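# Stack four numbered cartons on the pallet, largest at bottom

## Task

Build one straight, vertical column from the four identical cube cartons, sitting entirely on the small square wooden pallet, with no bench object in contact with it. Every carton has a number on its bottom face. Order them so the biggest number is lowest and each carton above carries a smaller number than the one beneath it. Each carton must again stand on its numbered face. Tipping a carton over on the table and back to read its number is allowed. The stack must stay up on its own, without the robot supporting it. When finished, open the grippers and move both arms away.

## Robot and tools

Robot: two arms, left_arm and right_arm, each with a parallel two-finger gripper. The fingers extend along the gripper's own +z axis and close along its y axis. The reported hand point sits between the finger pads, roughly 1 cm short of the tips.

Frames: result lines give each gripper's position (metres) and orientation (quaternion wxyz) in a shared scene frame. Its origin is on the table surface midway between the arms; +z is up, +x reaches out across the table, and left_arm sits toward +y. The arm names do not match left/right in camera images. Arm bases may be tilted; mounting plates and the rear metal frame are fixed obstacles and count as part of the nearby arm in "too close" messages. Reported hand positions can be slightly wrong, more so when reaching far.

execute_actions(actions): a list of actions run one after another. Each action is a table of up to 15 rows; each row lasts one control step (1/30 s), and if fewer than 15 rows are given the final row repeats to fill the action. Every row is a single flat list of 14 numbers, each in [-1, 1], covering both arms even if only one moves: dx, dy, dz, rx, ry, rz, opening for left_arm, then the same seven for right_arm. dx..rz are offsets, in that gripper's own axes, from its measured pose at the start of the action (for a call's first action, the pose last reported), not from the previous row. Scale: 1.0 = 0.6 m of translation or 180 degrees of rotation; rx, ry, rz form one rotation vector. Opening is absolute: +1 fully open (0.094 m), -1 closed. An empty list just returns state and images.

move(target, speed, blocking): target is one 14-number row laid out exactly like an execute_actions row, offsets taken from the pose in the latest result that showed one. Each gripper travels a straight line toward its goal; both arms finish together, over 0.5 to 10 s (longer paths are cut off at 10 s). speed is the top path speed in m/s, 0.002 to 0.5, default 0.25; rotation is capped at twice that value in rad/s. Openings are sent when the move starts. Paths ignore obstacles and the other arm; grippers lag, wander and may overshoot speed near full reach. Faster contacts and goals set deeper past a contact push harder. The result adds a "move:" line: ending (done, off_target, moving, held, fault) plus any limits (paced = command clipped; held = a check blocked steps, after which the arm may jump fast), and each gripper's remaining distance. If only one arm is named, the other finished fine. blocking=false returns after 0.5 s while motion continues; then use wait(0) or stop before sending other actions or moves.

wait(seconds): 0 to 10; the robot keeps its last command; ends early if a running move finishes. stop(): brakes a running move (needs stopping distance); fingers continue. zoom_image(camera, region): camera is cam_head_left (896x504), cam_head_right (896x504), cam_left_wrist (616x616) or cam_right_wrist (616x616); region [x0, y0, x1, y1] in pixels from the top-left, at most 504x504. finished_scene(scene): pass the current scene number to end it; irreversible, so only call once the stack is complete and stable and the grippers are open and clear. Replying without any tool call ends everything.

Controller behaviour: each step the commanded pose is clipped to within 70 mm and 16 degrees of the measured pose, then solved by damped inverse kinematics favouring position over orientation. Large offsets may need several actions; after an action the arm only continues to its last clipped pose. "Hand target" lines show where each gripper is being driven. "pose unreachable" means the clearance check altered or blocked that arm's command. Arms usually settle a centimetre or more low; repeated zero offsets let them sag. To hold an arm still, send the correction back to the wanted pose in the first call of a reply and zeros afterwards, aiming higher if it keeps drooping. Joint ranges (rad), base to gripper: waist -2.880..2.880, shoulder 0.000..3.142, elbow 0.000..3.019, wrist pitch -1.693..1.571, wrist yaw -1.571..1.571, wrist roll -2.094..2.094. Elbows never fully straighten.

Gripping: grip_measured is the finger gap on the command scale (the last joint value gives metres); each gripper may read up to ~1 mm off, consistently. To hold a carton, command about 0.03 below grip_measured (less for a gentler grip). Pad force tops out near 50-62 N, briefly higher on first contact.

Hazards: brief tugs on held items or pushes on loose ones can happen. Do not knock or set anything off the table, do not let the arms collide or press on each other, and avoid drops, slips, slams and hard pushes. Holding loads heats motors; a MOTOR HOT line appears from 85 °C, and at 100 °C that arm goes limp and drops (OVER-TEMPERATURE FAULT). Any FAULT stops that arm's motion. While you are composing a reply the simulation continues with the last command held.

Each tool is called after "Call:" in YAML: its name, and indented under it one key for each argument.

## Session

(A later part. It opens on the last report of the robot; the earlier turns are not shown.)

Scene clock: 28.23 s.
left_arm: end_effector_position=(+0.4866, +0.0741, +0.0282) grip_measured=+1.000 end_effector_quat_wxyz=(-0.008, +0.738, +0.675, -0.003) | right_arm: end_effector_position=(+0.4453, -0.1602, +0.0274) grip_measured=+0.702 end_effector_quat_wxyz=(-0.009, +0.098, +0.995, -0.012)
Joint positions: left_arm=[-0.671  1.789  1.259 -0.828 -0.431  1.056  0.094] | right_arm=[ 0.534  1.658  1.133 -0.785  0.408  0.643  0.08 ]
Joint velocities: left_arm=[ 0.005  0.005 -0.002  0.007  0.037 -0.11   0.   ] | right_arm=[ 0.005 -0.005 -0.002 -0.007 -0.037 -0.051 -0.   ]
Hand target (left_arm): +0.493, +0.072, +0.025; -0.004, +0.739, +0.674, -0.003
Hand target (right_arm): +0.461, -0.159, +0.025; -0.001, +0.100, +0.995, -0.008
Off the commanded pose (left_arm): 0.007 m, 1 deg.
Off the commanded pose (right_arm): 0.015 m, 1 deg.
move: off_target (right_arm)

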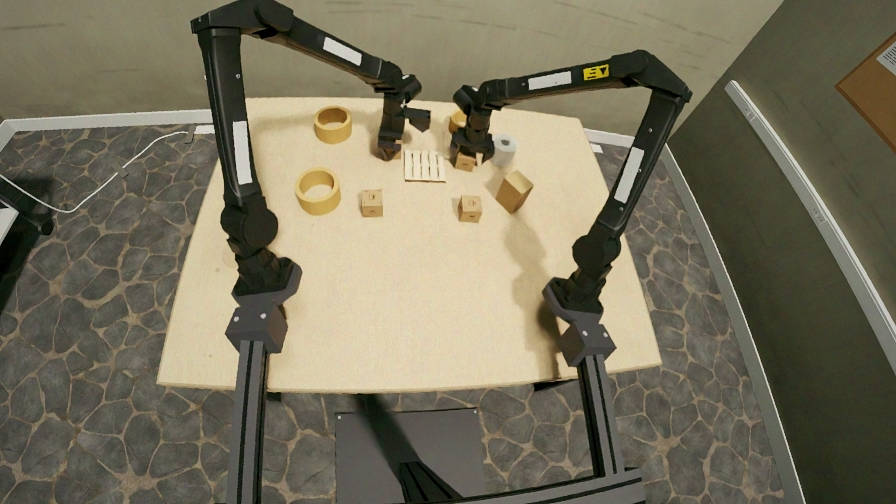

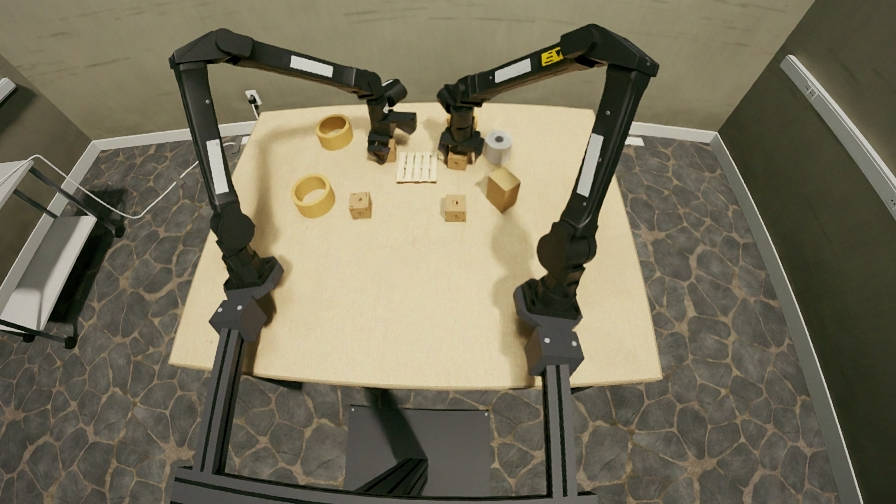

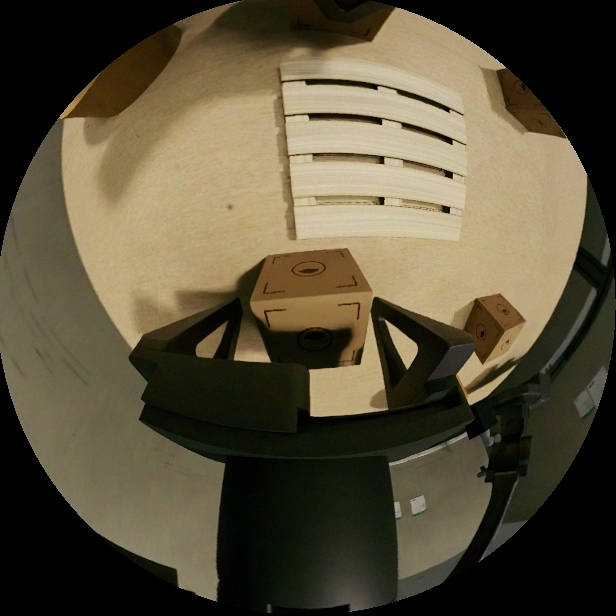

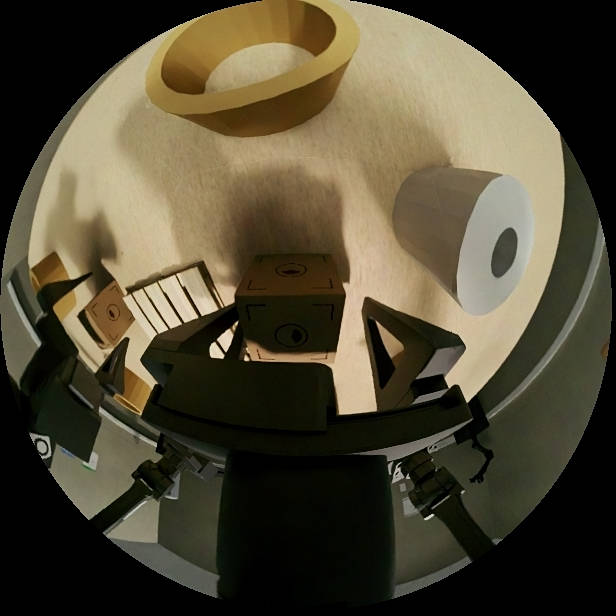

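Call:
execute_actions:
  actions:
    - [[0,0,0,0,0,0,0.08,0,0.01,0,0,0,0,0.06]]
    - [[0,0,-0.08,0,0,0,0.08,0,0,-0.08,0,0,0,0.06]]

Call:
move:
  target: [0.12,-0.15,-0.23,0,0,-0.03,0.08,0.11,0,-0.23,0,0,-0.563,0.06]
  speed: 0.45

Call:
move:
  target: [0,0,0,0,-0.4,0,0.08,0,0,0,0,-0.4,0,0.06]
  speed: 0.45

Scene clock: 29.53 s.
left_arm: end_effector_position=(+0.4738, +0.0789, +0.0594) grip_measured=+0.140 end_effector_quat_wxyz=(-0.025, +0.745, +0.666, -0.007) | right_arm: end_effector_position=(+0.4326, -0.1644, +0.0622) grip_measured=+0.127 end_effector_quat_wxyz=(-0.022, +0.088, +0.996, -0.021)
Joint positions: left_arm=[-0.703  1.736  1.26  -0.935 -0.436  1.028  0.054] | right_arm=[ 0.568  1.592  1.134 -0.901  0.418  0.671  0.053]
Joint velocities: left_arm=[-0.015 -0.005 -0.012 -0.012 -0.007 -0.066  0.   ] | right_arm=[-0.015 -0.005 -0.002  0.002  0.007 -0.022  0.   ]
Hand target (left_arm): +0.487, +0.074, +0.076; -0.008, +0.738, +0.675, -0.003
Hand target (right_arm): +0.445, -0.159, +0.075; -0.009, +0.097, +0.995, -0.012
Off the commanded pose (left_arm): 0.022 m, 2 deg.
Off the commanded pose (right_arm): 0.020 m, 2 deg.

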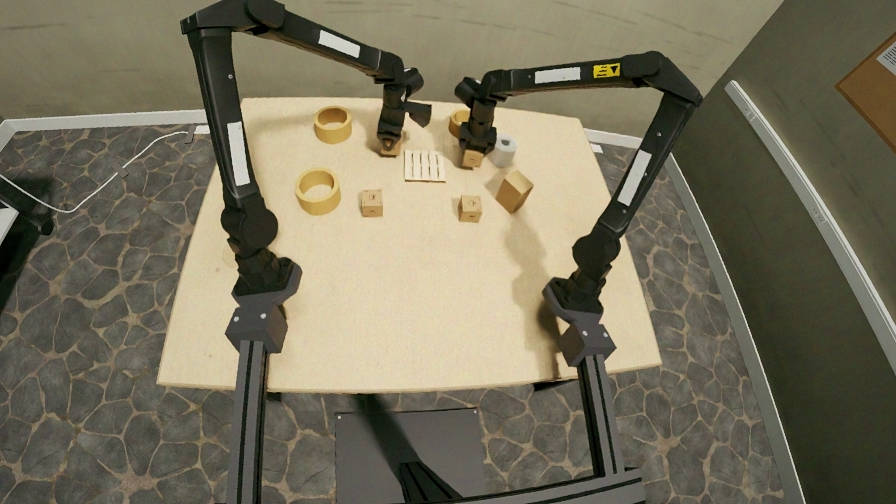

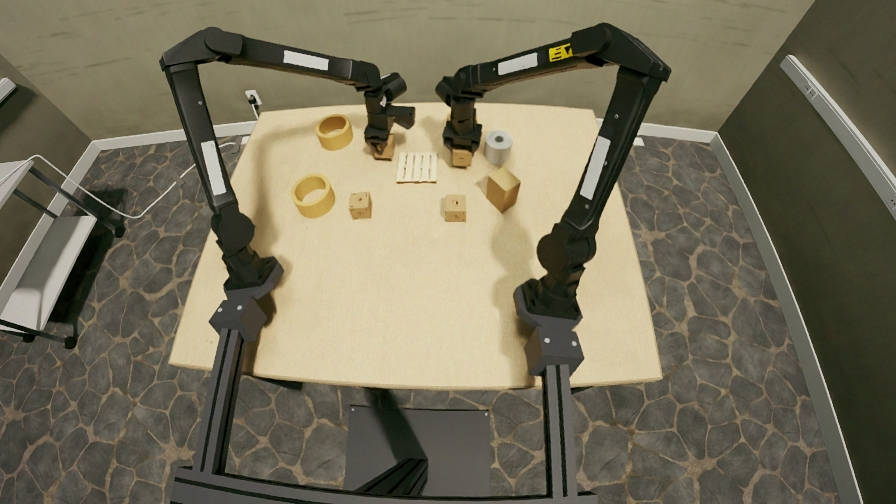

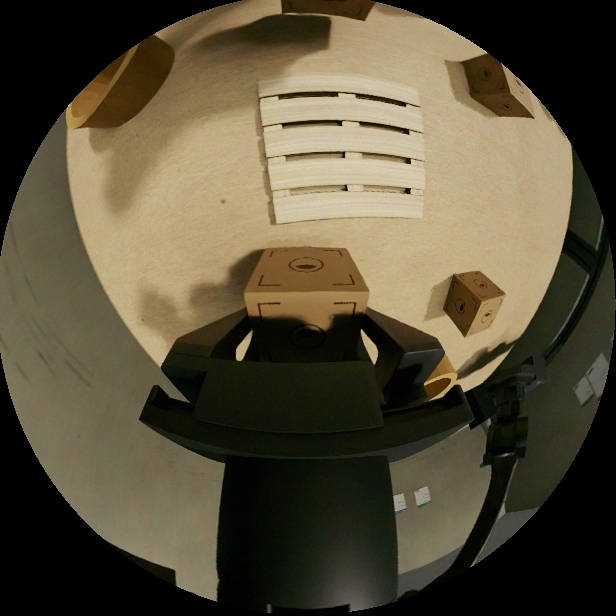

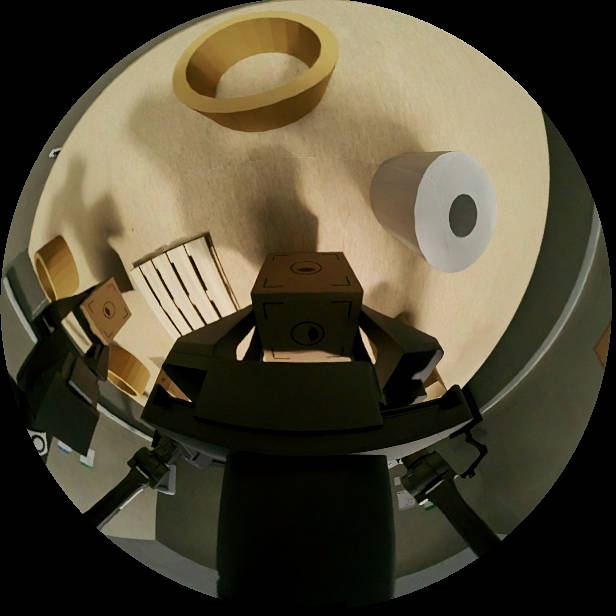

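Scene clock: 32.20 s.
left_arm: end_effector_position=(+0.3982, +0.1571, +0.1937) grip_measured=+0.140 end_effector_quat_wxyz=(-0.033, +0.716, +0.698, -0.007) | right_arm: end_effector_position=(+0.3649, -0.1499, +0.1848) grip_measured=+0.126 end_effector_quat_wxyz=(+0.051, +0.711, -0.702, -0.001)
Joint positions: left_arm=[-0.811  1.329  1.085 -1.234 -0.449  0.816  0.054] | right_arm=[ 0.801  1.393  1.134 -1.254  0.462 -0.814  0.053]
Joint velocities: left_arm=[ 0.005  0.005 -0.012 -0.007 -0.066 -0.007 -0.003] | right_arm=[-0.005  0.005  0.002  0.002 -0.051 -0.066  0.   ]
Hand target (left_arm): +0.398, +0.157, +0.203; -0.025, +0.713, +0.701, -0.005
Hand target (right_arm): +0.372, -0.147, +0.200; +0.032, +0.715, -0.699, -0.002
Off the commanded pose (left_arm): 0.010 m, 1 deg.
Off the commanded pose (right_arm): 0.020 m, 2 deg.
move: off_target (right_arm)

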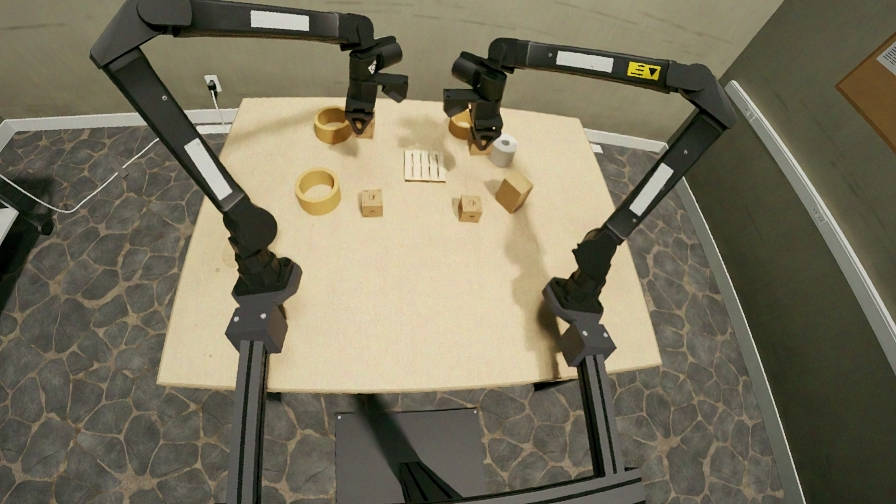

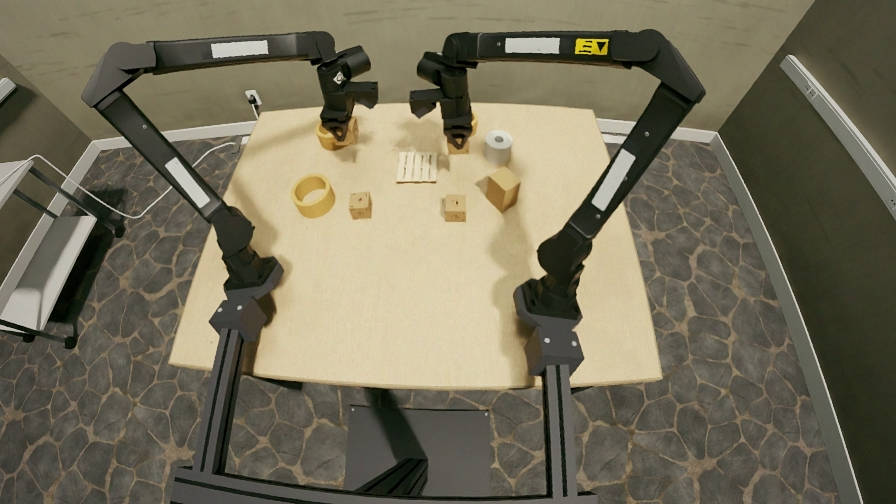

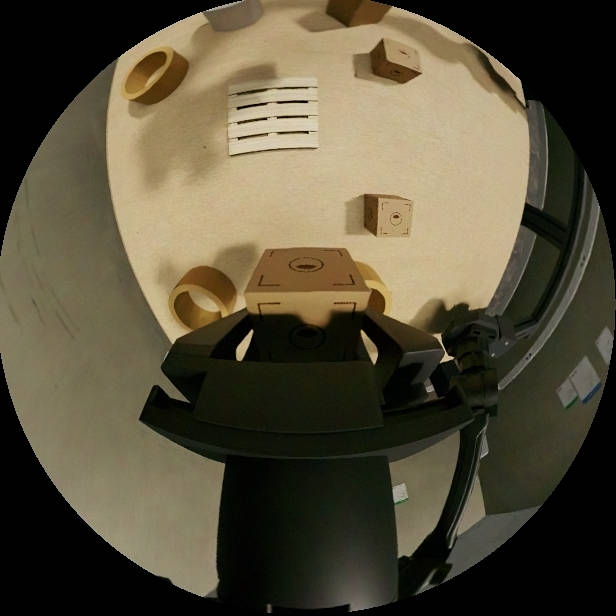

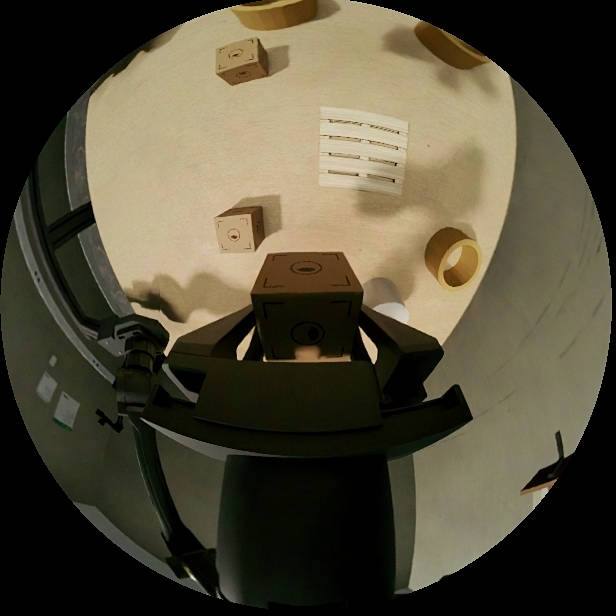

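Scene clock: 34.10 s.
left_arm: end_effector_position=(+0.3944, +0.1571, +0.1945) grip_measured=+0.140 end_effector_quat_wxyz=(+0.376, +0.570, +0.590, -0.432) | right_arm: end_effector_position=(+0.3668, -0.1483, +0.1969) grip_measured=+0.126 end_effector_quat_wxyz=(-0.380, +0.574, -0.593, -0.418)
Joint positions: left_arm=[-0.278  1.123  0.699 -0.553  0.892  1.269  0.054] | right_arm=[ 0.305  1.156  0.748 -0.544 -0.858 -1.255  0.053]
Joint velocities: left_arm=[ 0.005  0.005 -0.007  0.007  0.007  0.022  0.001] | right_arm=[-0.015 -0.005  0.007 -0.007 -0.066 -0.022 -0.   ]
Hand target (left_arm): +0.398, +0.156, +0.193; +0.383, +0.572, +0.585, -0.429
Hand target (right_arm): +0.365, -0.149, +0.187; -0.377, +0.574, -0.593, -0.419
Off the commanded pose (left_arm): 0.004 m, 1 deg.
Off the commanded pose (right_arm): 0.012 m, 1 deg.
move: off_target (right_arm)

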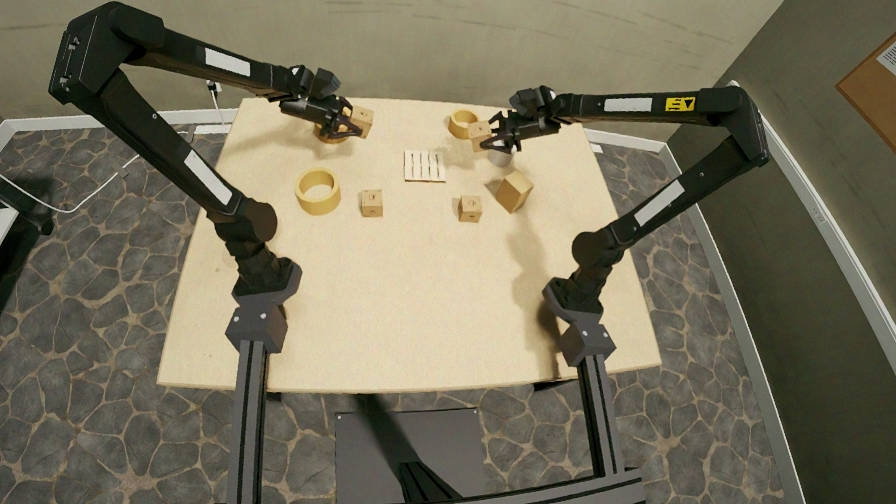

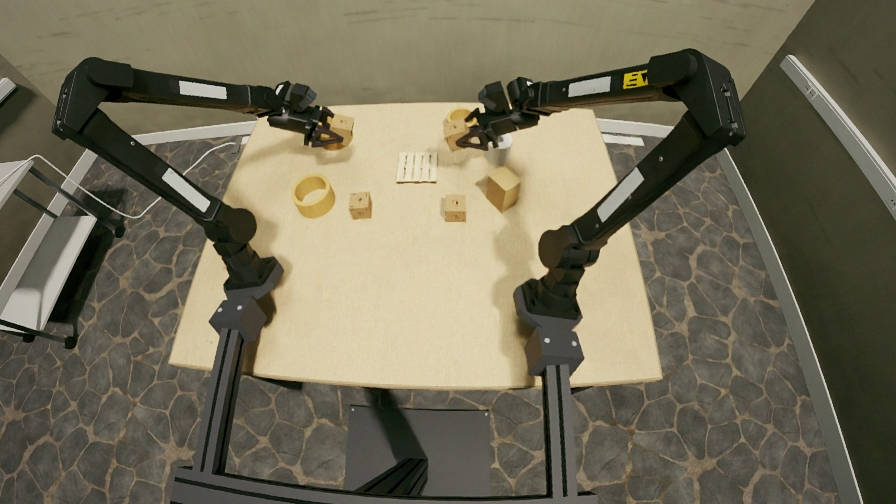

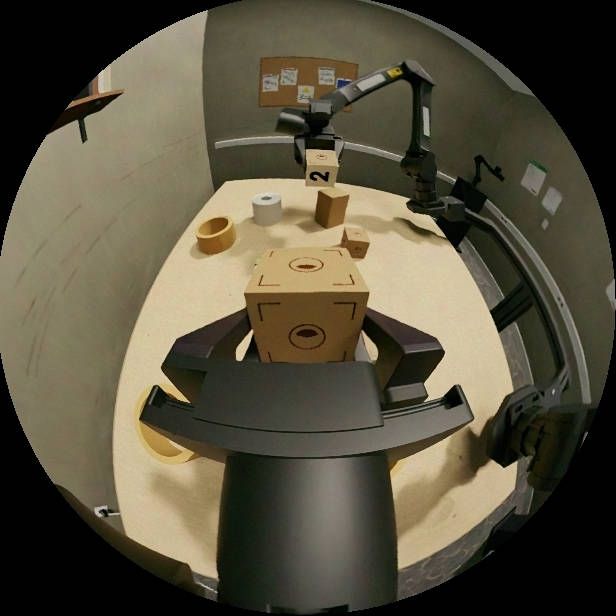

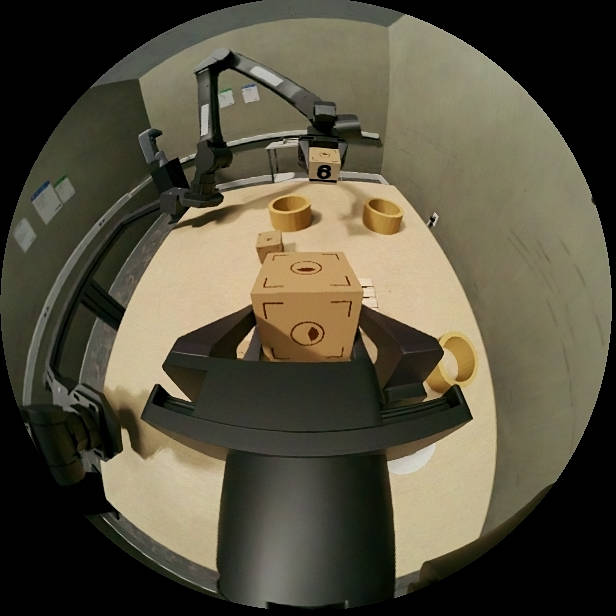

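Call:
move:
  target: [0,0,-0.1,0,0,0,0.08,0,0,0,0.02,0.37,0,0.06]
  speed: 0.45

Call:
move:
  target: [0,0,0,0,0,0,0.08,-0.03,-0.02,0.235,0.01,-0.01,0,0.06]

Scene clock: 36.27 s.
left_arm: end_effector_position=(+0.3806, +0.2084, +0.1992) grip_measured=+0.140 end_effector_quat_wxyz=(+0.355, +0.562, +0.598, -0.449) | right_arm: end_effector_position=(+0.3508, -0.1600, +0.1822) grip_measured=+0.126 end_effector_quat_wxyz=(+0.012, +0.705, -0.709, -0.017)
Joint positions: left_arm=[-0.124  1.084  0.727 -0.859  0.965  1.492  0.054] | right_arm=[ 0.786  1.301  1.033 -1.154  0.423 -0.848  0.053]
Joint velocities: left_arm=[ 0.005 -0.005 -0.002  0.002 -0.007  0.007 -0.   ] | right_arm=[ 0.015 -0.005 -0.007  0.002 -0.007  0.066 -0.001]
Hand target (left_arm): +0.396, +0.213, +0.215; +0.376, +0.569, +0.590, -0.432
Hand target (right_arm): +0.366, -0.150, +0.195; -0.003, +0.697, -0.716, -0.016
Off the commanded pose (left_arm): 0.024 m, 3 deg.
Off the commanded pose (right_arm): 0.025 m, 3 deg.
move: off_target (left_arm, right_arm)

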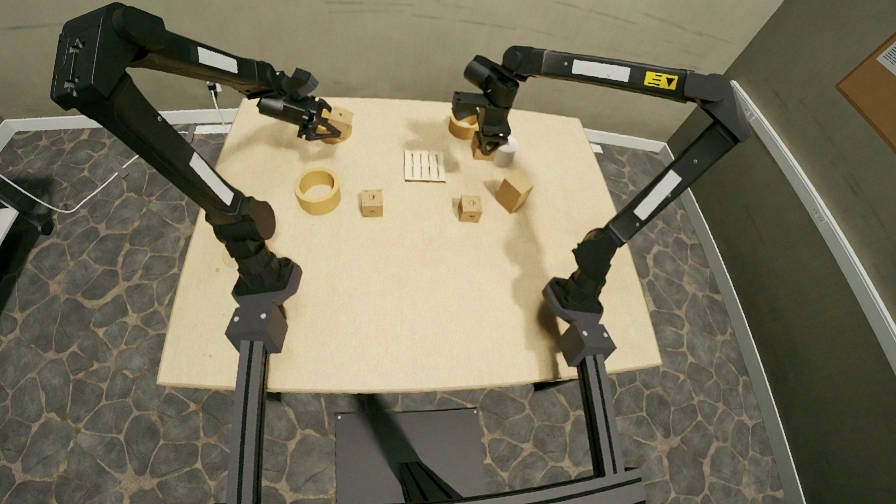

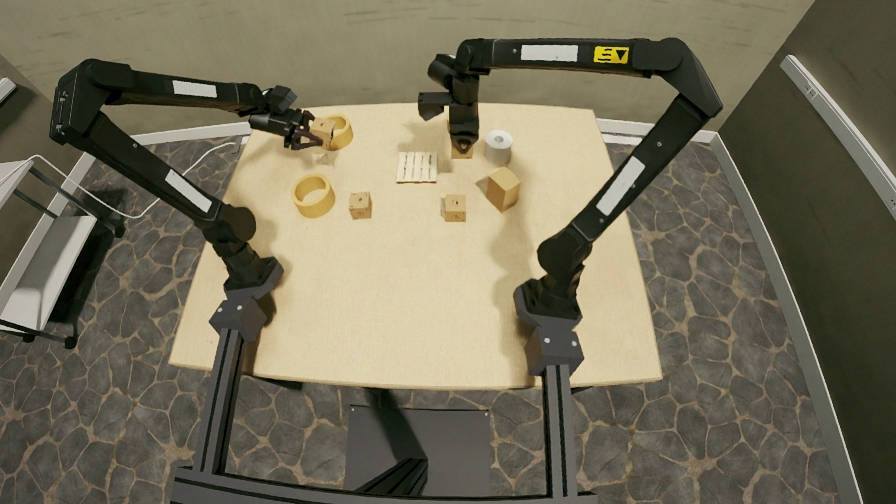

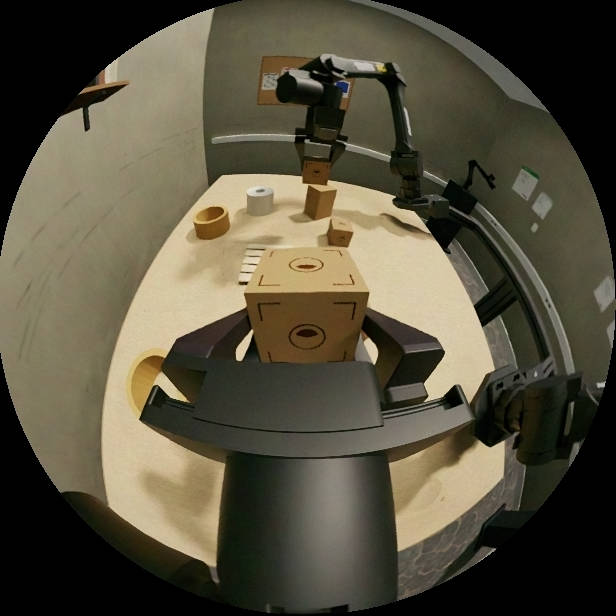

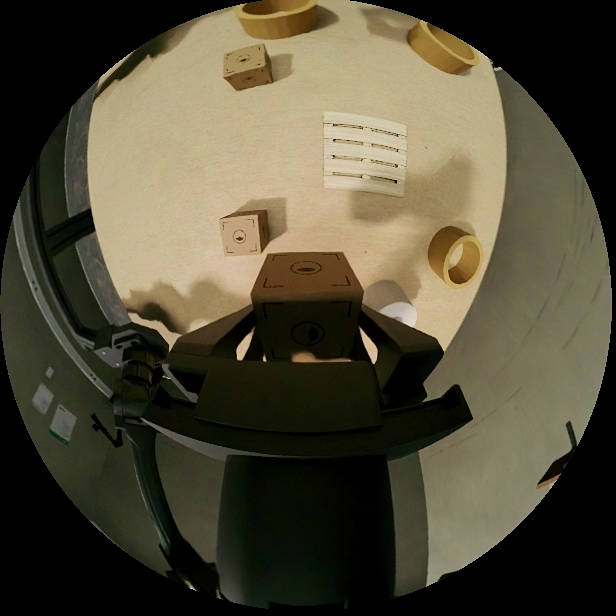

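Scene clock: 37.33 s.
left_arm: end_effector_position=(+0.3806, +0.2084, +0.1992) grip_measured=+0.140 end_effector_quat_wxyz=(+0.355, +0.562, +0.598, -0.449) | right_arm: end_effector_position=(+0.3584, -0.1394, +0.0461) grip_measured=+0.126 end_effector_quat_wxyz=(-0.013, +0.702, -0.712, -0.018)
Joint positions: left_arm=[-0.124  1.084  0.727 -0.859  0.965  1.492  0.054] | right_arm=[ 0.659  1.528  0.902 -0.689  0.389 -0.998  0.053]
Joint velocities: left_arm=[-0.005  0.005 -0.002  0.002  0.007 -0.066  0.   ] | right_arm=[-0.005  0.005  0.002 -0.002  0.051  0.037 -0.   ]
Hand target (left_arm): +0.381, +0.208, +0.199; +0.355, +0.562, +0.598, -0.449
Hand target (right_arm): +0.359, -0.142, +0.042; -0.011, +0.704, -0.709, -0.018
Off the commanded pose (left_arm): 0.000 m, 0 deg.
Off the commanded pose (right_arm): 0.006 m, 1 deg.
move: done

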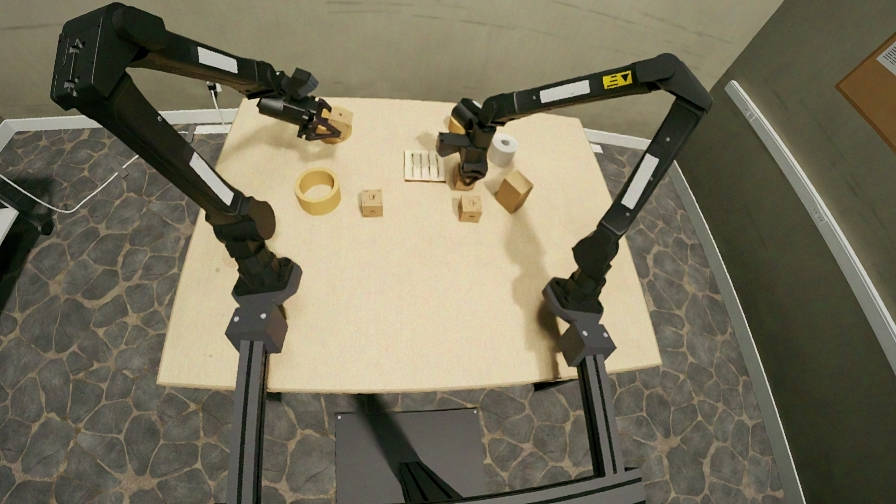

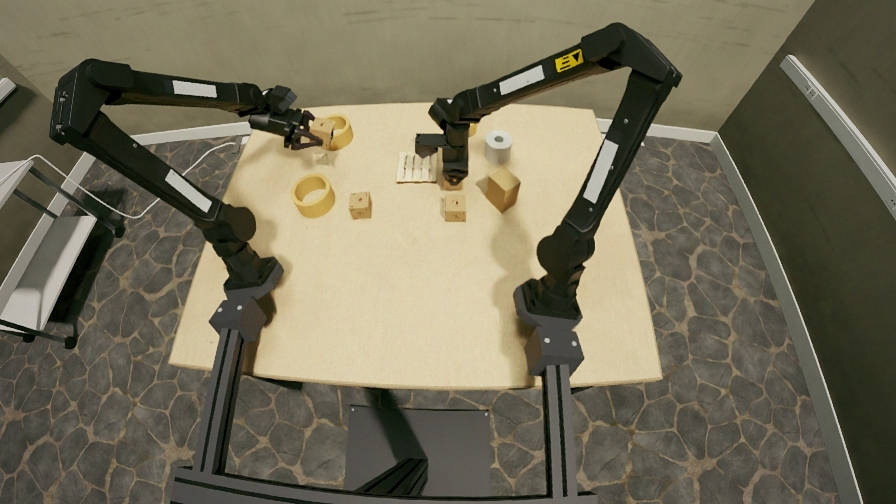

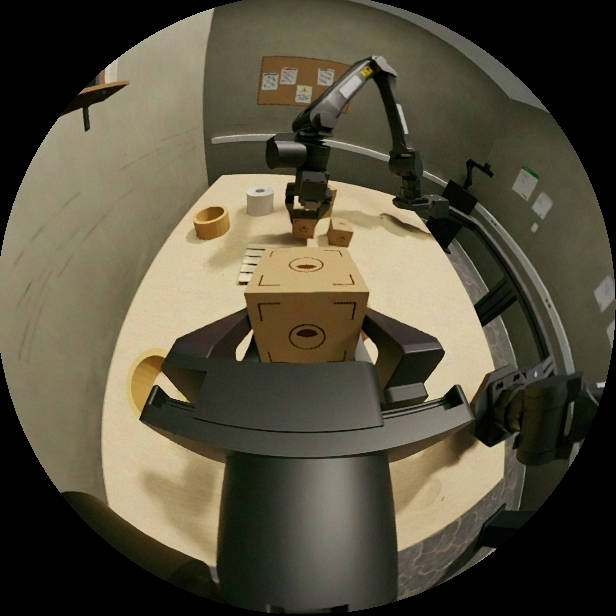

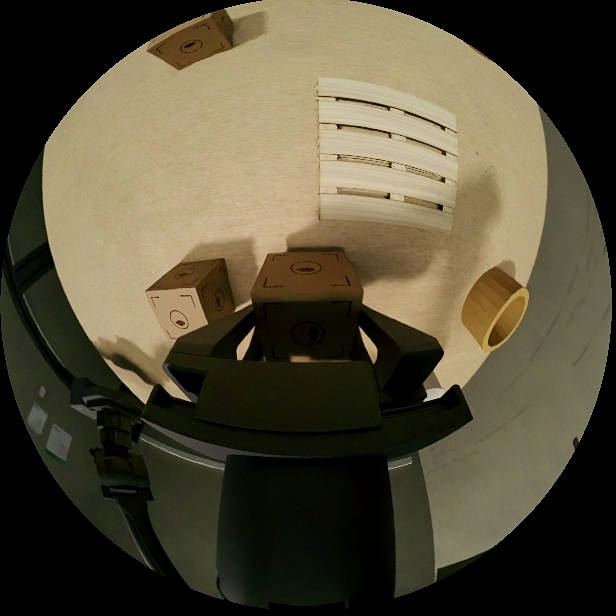

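Call:
move:
  target: [0,0,0,0,0,0,0.08,0.01,-0.05,0.034,0,0.014,0,0.06]
  speed: 0.06

Call:
execute_actions:
  actions:
    - [[0,0,0,0,0,0,0.08,0,0,0,0,0,0,0.8]]
    - [[0,0,0,0,0,0,0.08,-0.015,-0.02,-0.14,0,0,0,0.8]]
    - [[0,0,0,0,0,0,0.08,0,0.1,-0.05,0,0,0,0.8]]

Scene clock: 38.67 s.
left_arm: end_effector_position=(+0.3806, +0.2084, +0.1992) grip_measured=+0.140 end_effector_quat_wxyz=(+0.355, +0.562, +0.598, -0.449) | right_arm: end_effector_position=(+0.3739, -0.1473, +0.0287) grip_measured=+0.126 end_effector_quat_wxyz=(+0.005, +0.702, -0.712, -0.006)
Joint positions: left_arm=[-0.124  1.084  0.727 -0.859  0.965  1.492  0.054] | right_arm=[ 0.621  1.583  0.943 -0.689  0.411 -1.025  0.053]
Joint velocities: left_arm=[-0.015 -0.005 -0.002  0.002  0.066 -0.007 -0.001] | right_arm=[ 0.015 -0.005 -0.012  0.002 -0.022  0.007 -0.   ]
Hand target (left_arm): +0.381, +0.208, +0.199; +0.355, +0.562, +0.598, -0.449
Hand target (right_arm): +0.388, -0.146, +0.026; +0.003, +0.701, -0.713, -0.003
Off the commanded pose (left_arm): 0.000 m, 0 deg.
Off the commanded pose (right_arm): 0.015 m, 0 deg.
move: off_target (right_arm)

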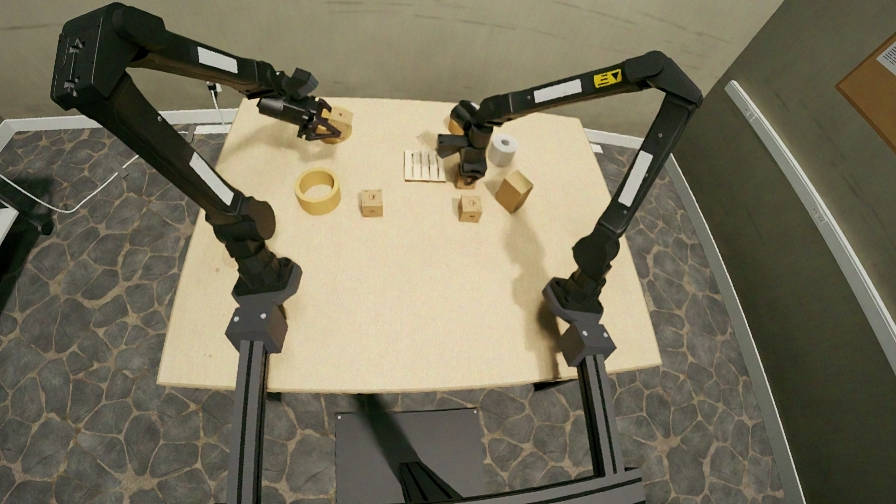

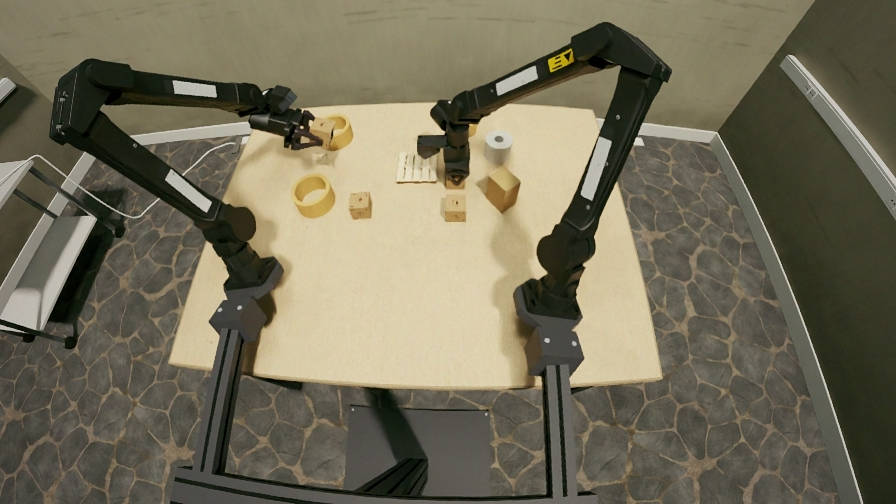

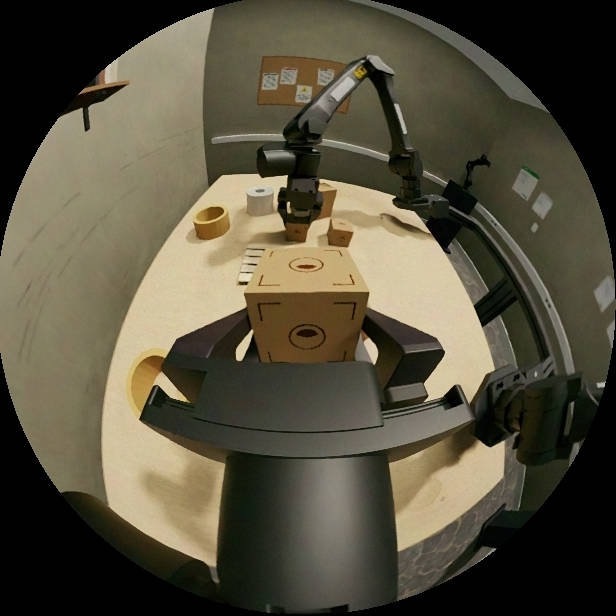

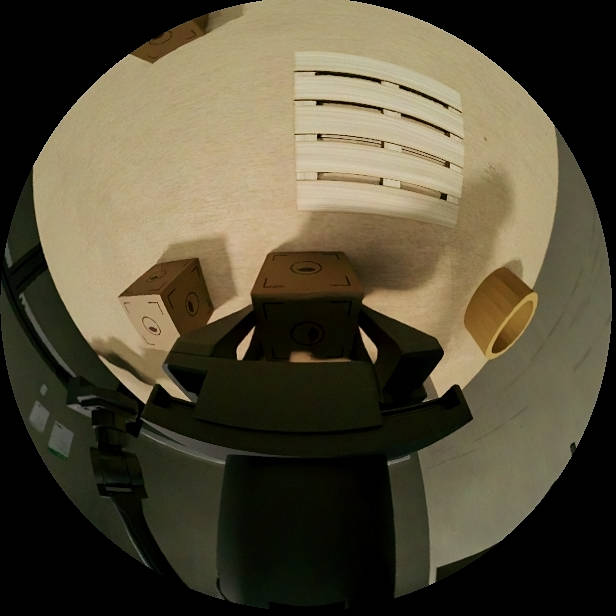

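Scene clock: 40.17 s.
left_arm: end_effector_position=(+0.3806, +0.2084, +0.1992) grip_measured=+0.140 end_effector_quat_wxyz=(+0.355, +0.562, +0.598, -0.449) | right_arm: end_effector_position=(+0.3152, -0.1388, +0.1354) grip_measured=+0.798 end_effector_quat_wxyz=(+0.010, +0.719, -0.694, -0.007)
Joint positions: left_arm=[-0.124  1.084  0.727 -0.859  0.965  1.492  0.054] | right_arm=[ 0.835  1.359  0.913 -0.994  0.45  -0.838  0.084]
Joint velocities: left_arm=[-0.005 -0.005 -0.002  0.002 -0.007  0.037 -0.001] | right_arm=[-0.005 -0.005 -0.022 -0.017 -0.022  0.051 -0.   ]
Hand target (left_arm): +0.381, +0.208, +0.199; +0.355, +0.562, +0.598, -0.449
Hand target (right_arm): +0.319, -0.141, +0.138; +0.009, +0.710, -0.704, -0.006
Off the commanded pose (left_arm): 0.000 m, 0 deg.
Off the commanded pose (right_arm): 0.006 m, 2 deg.

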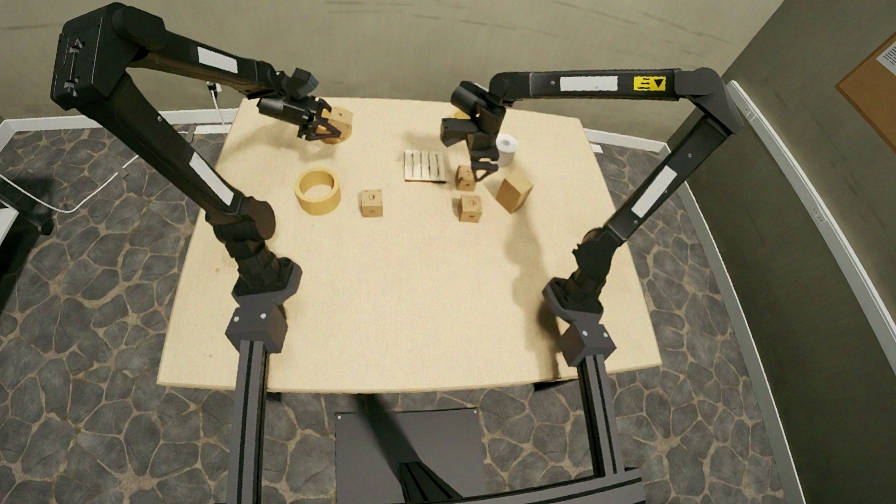

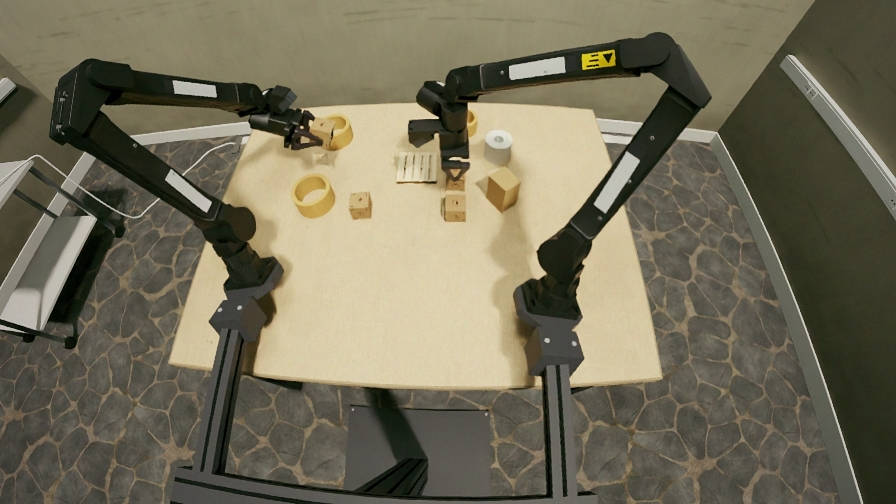

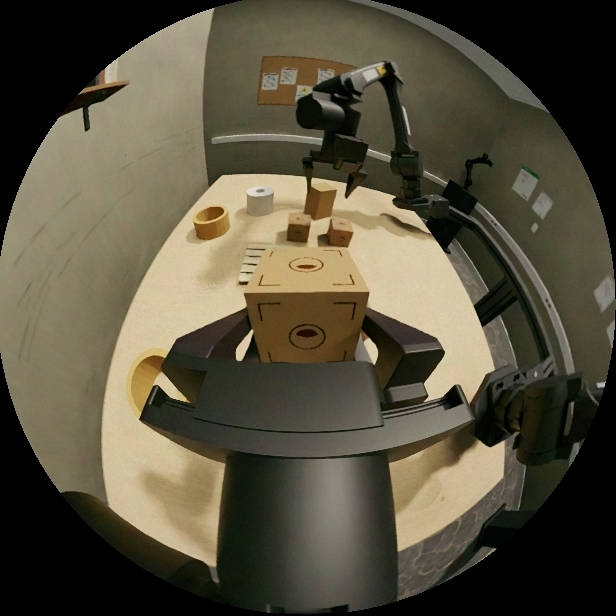

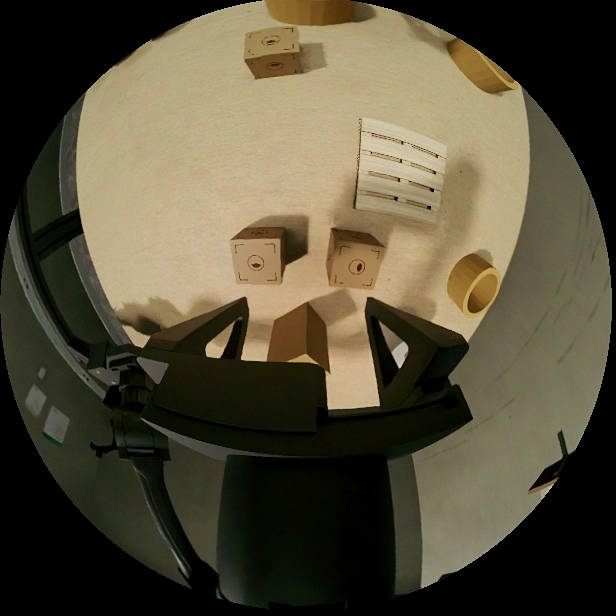

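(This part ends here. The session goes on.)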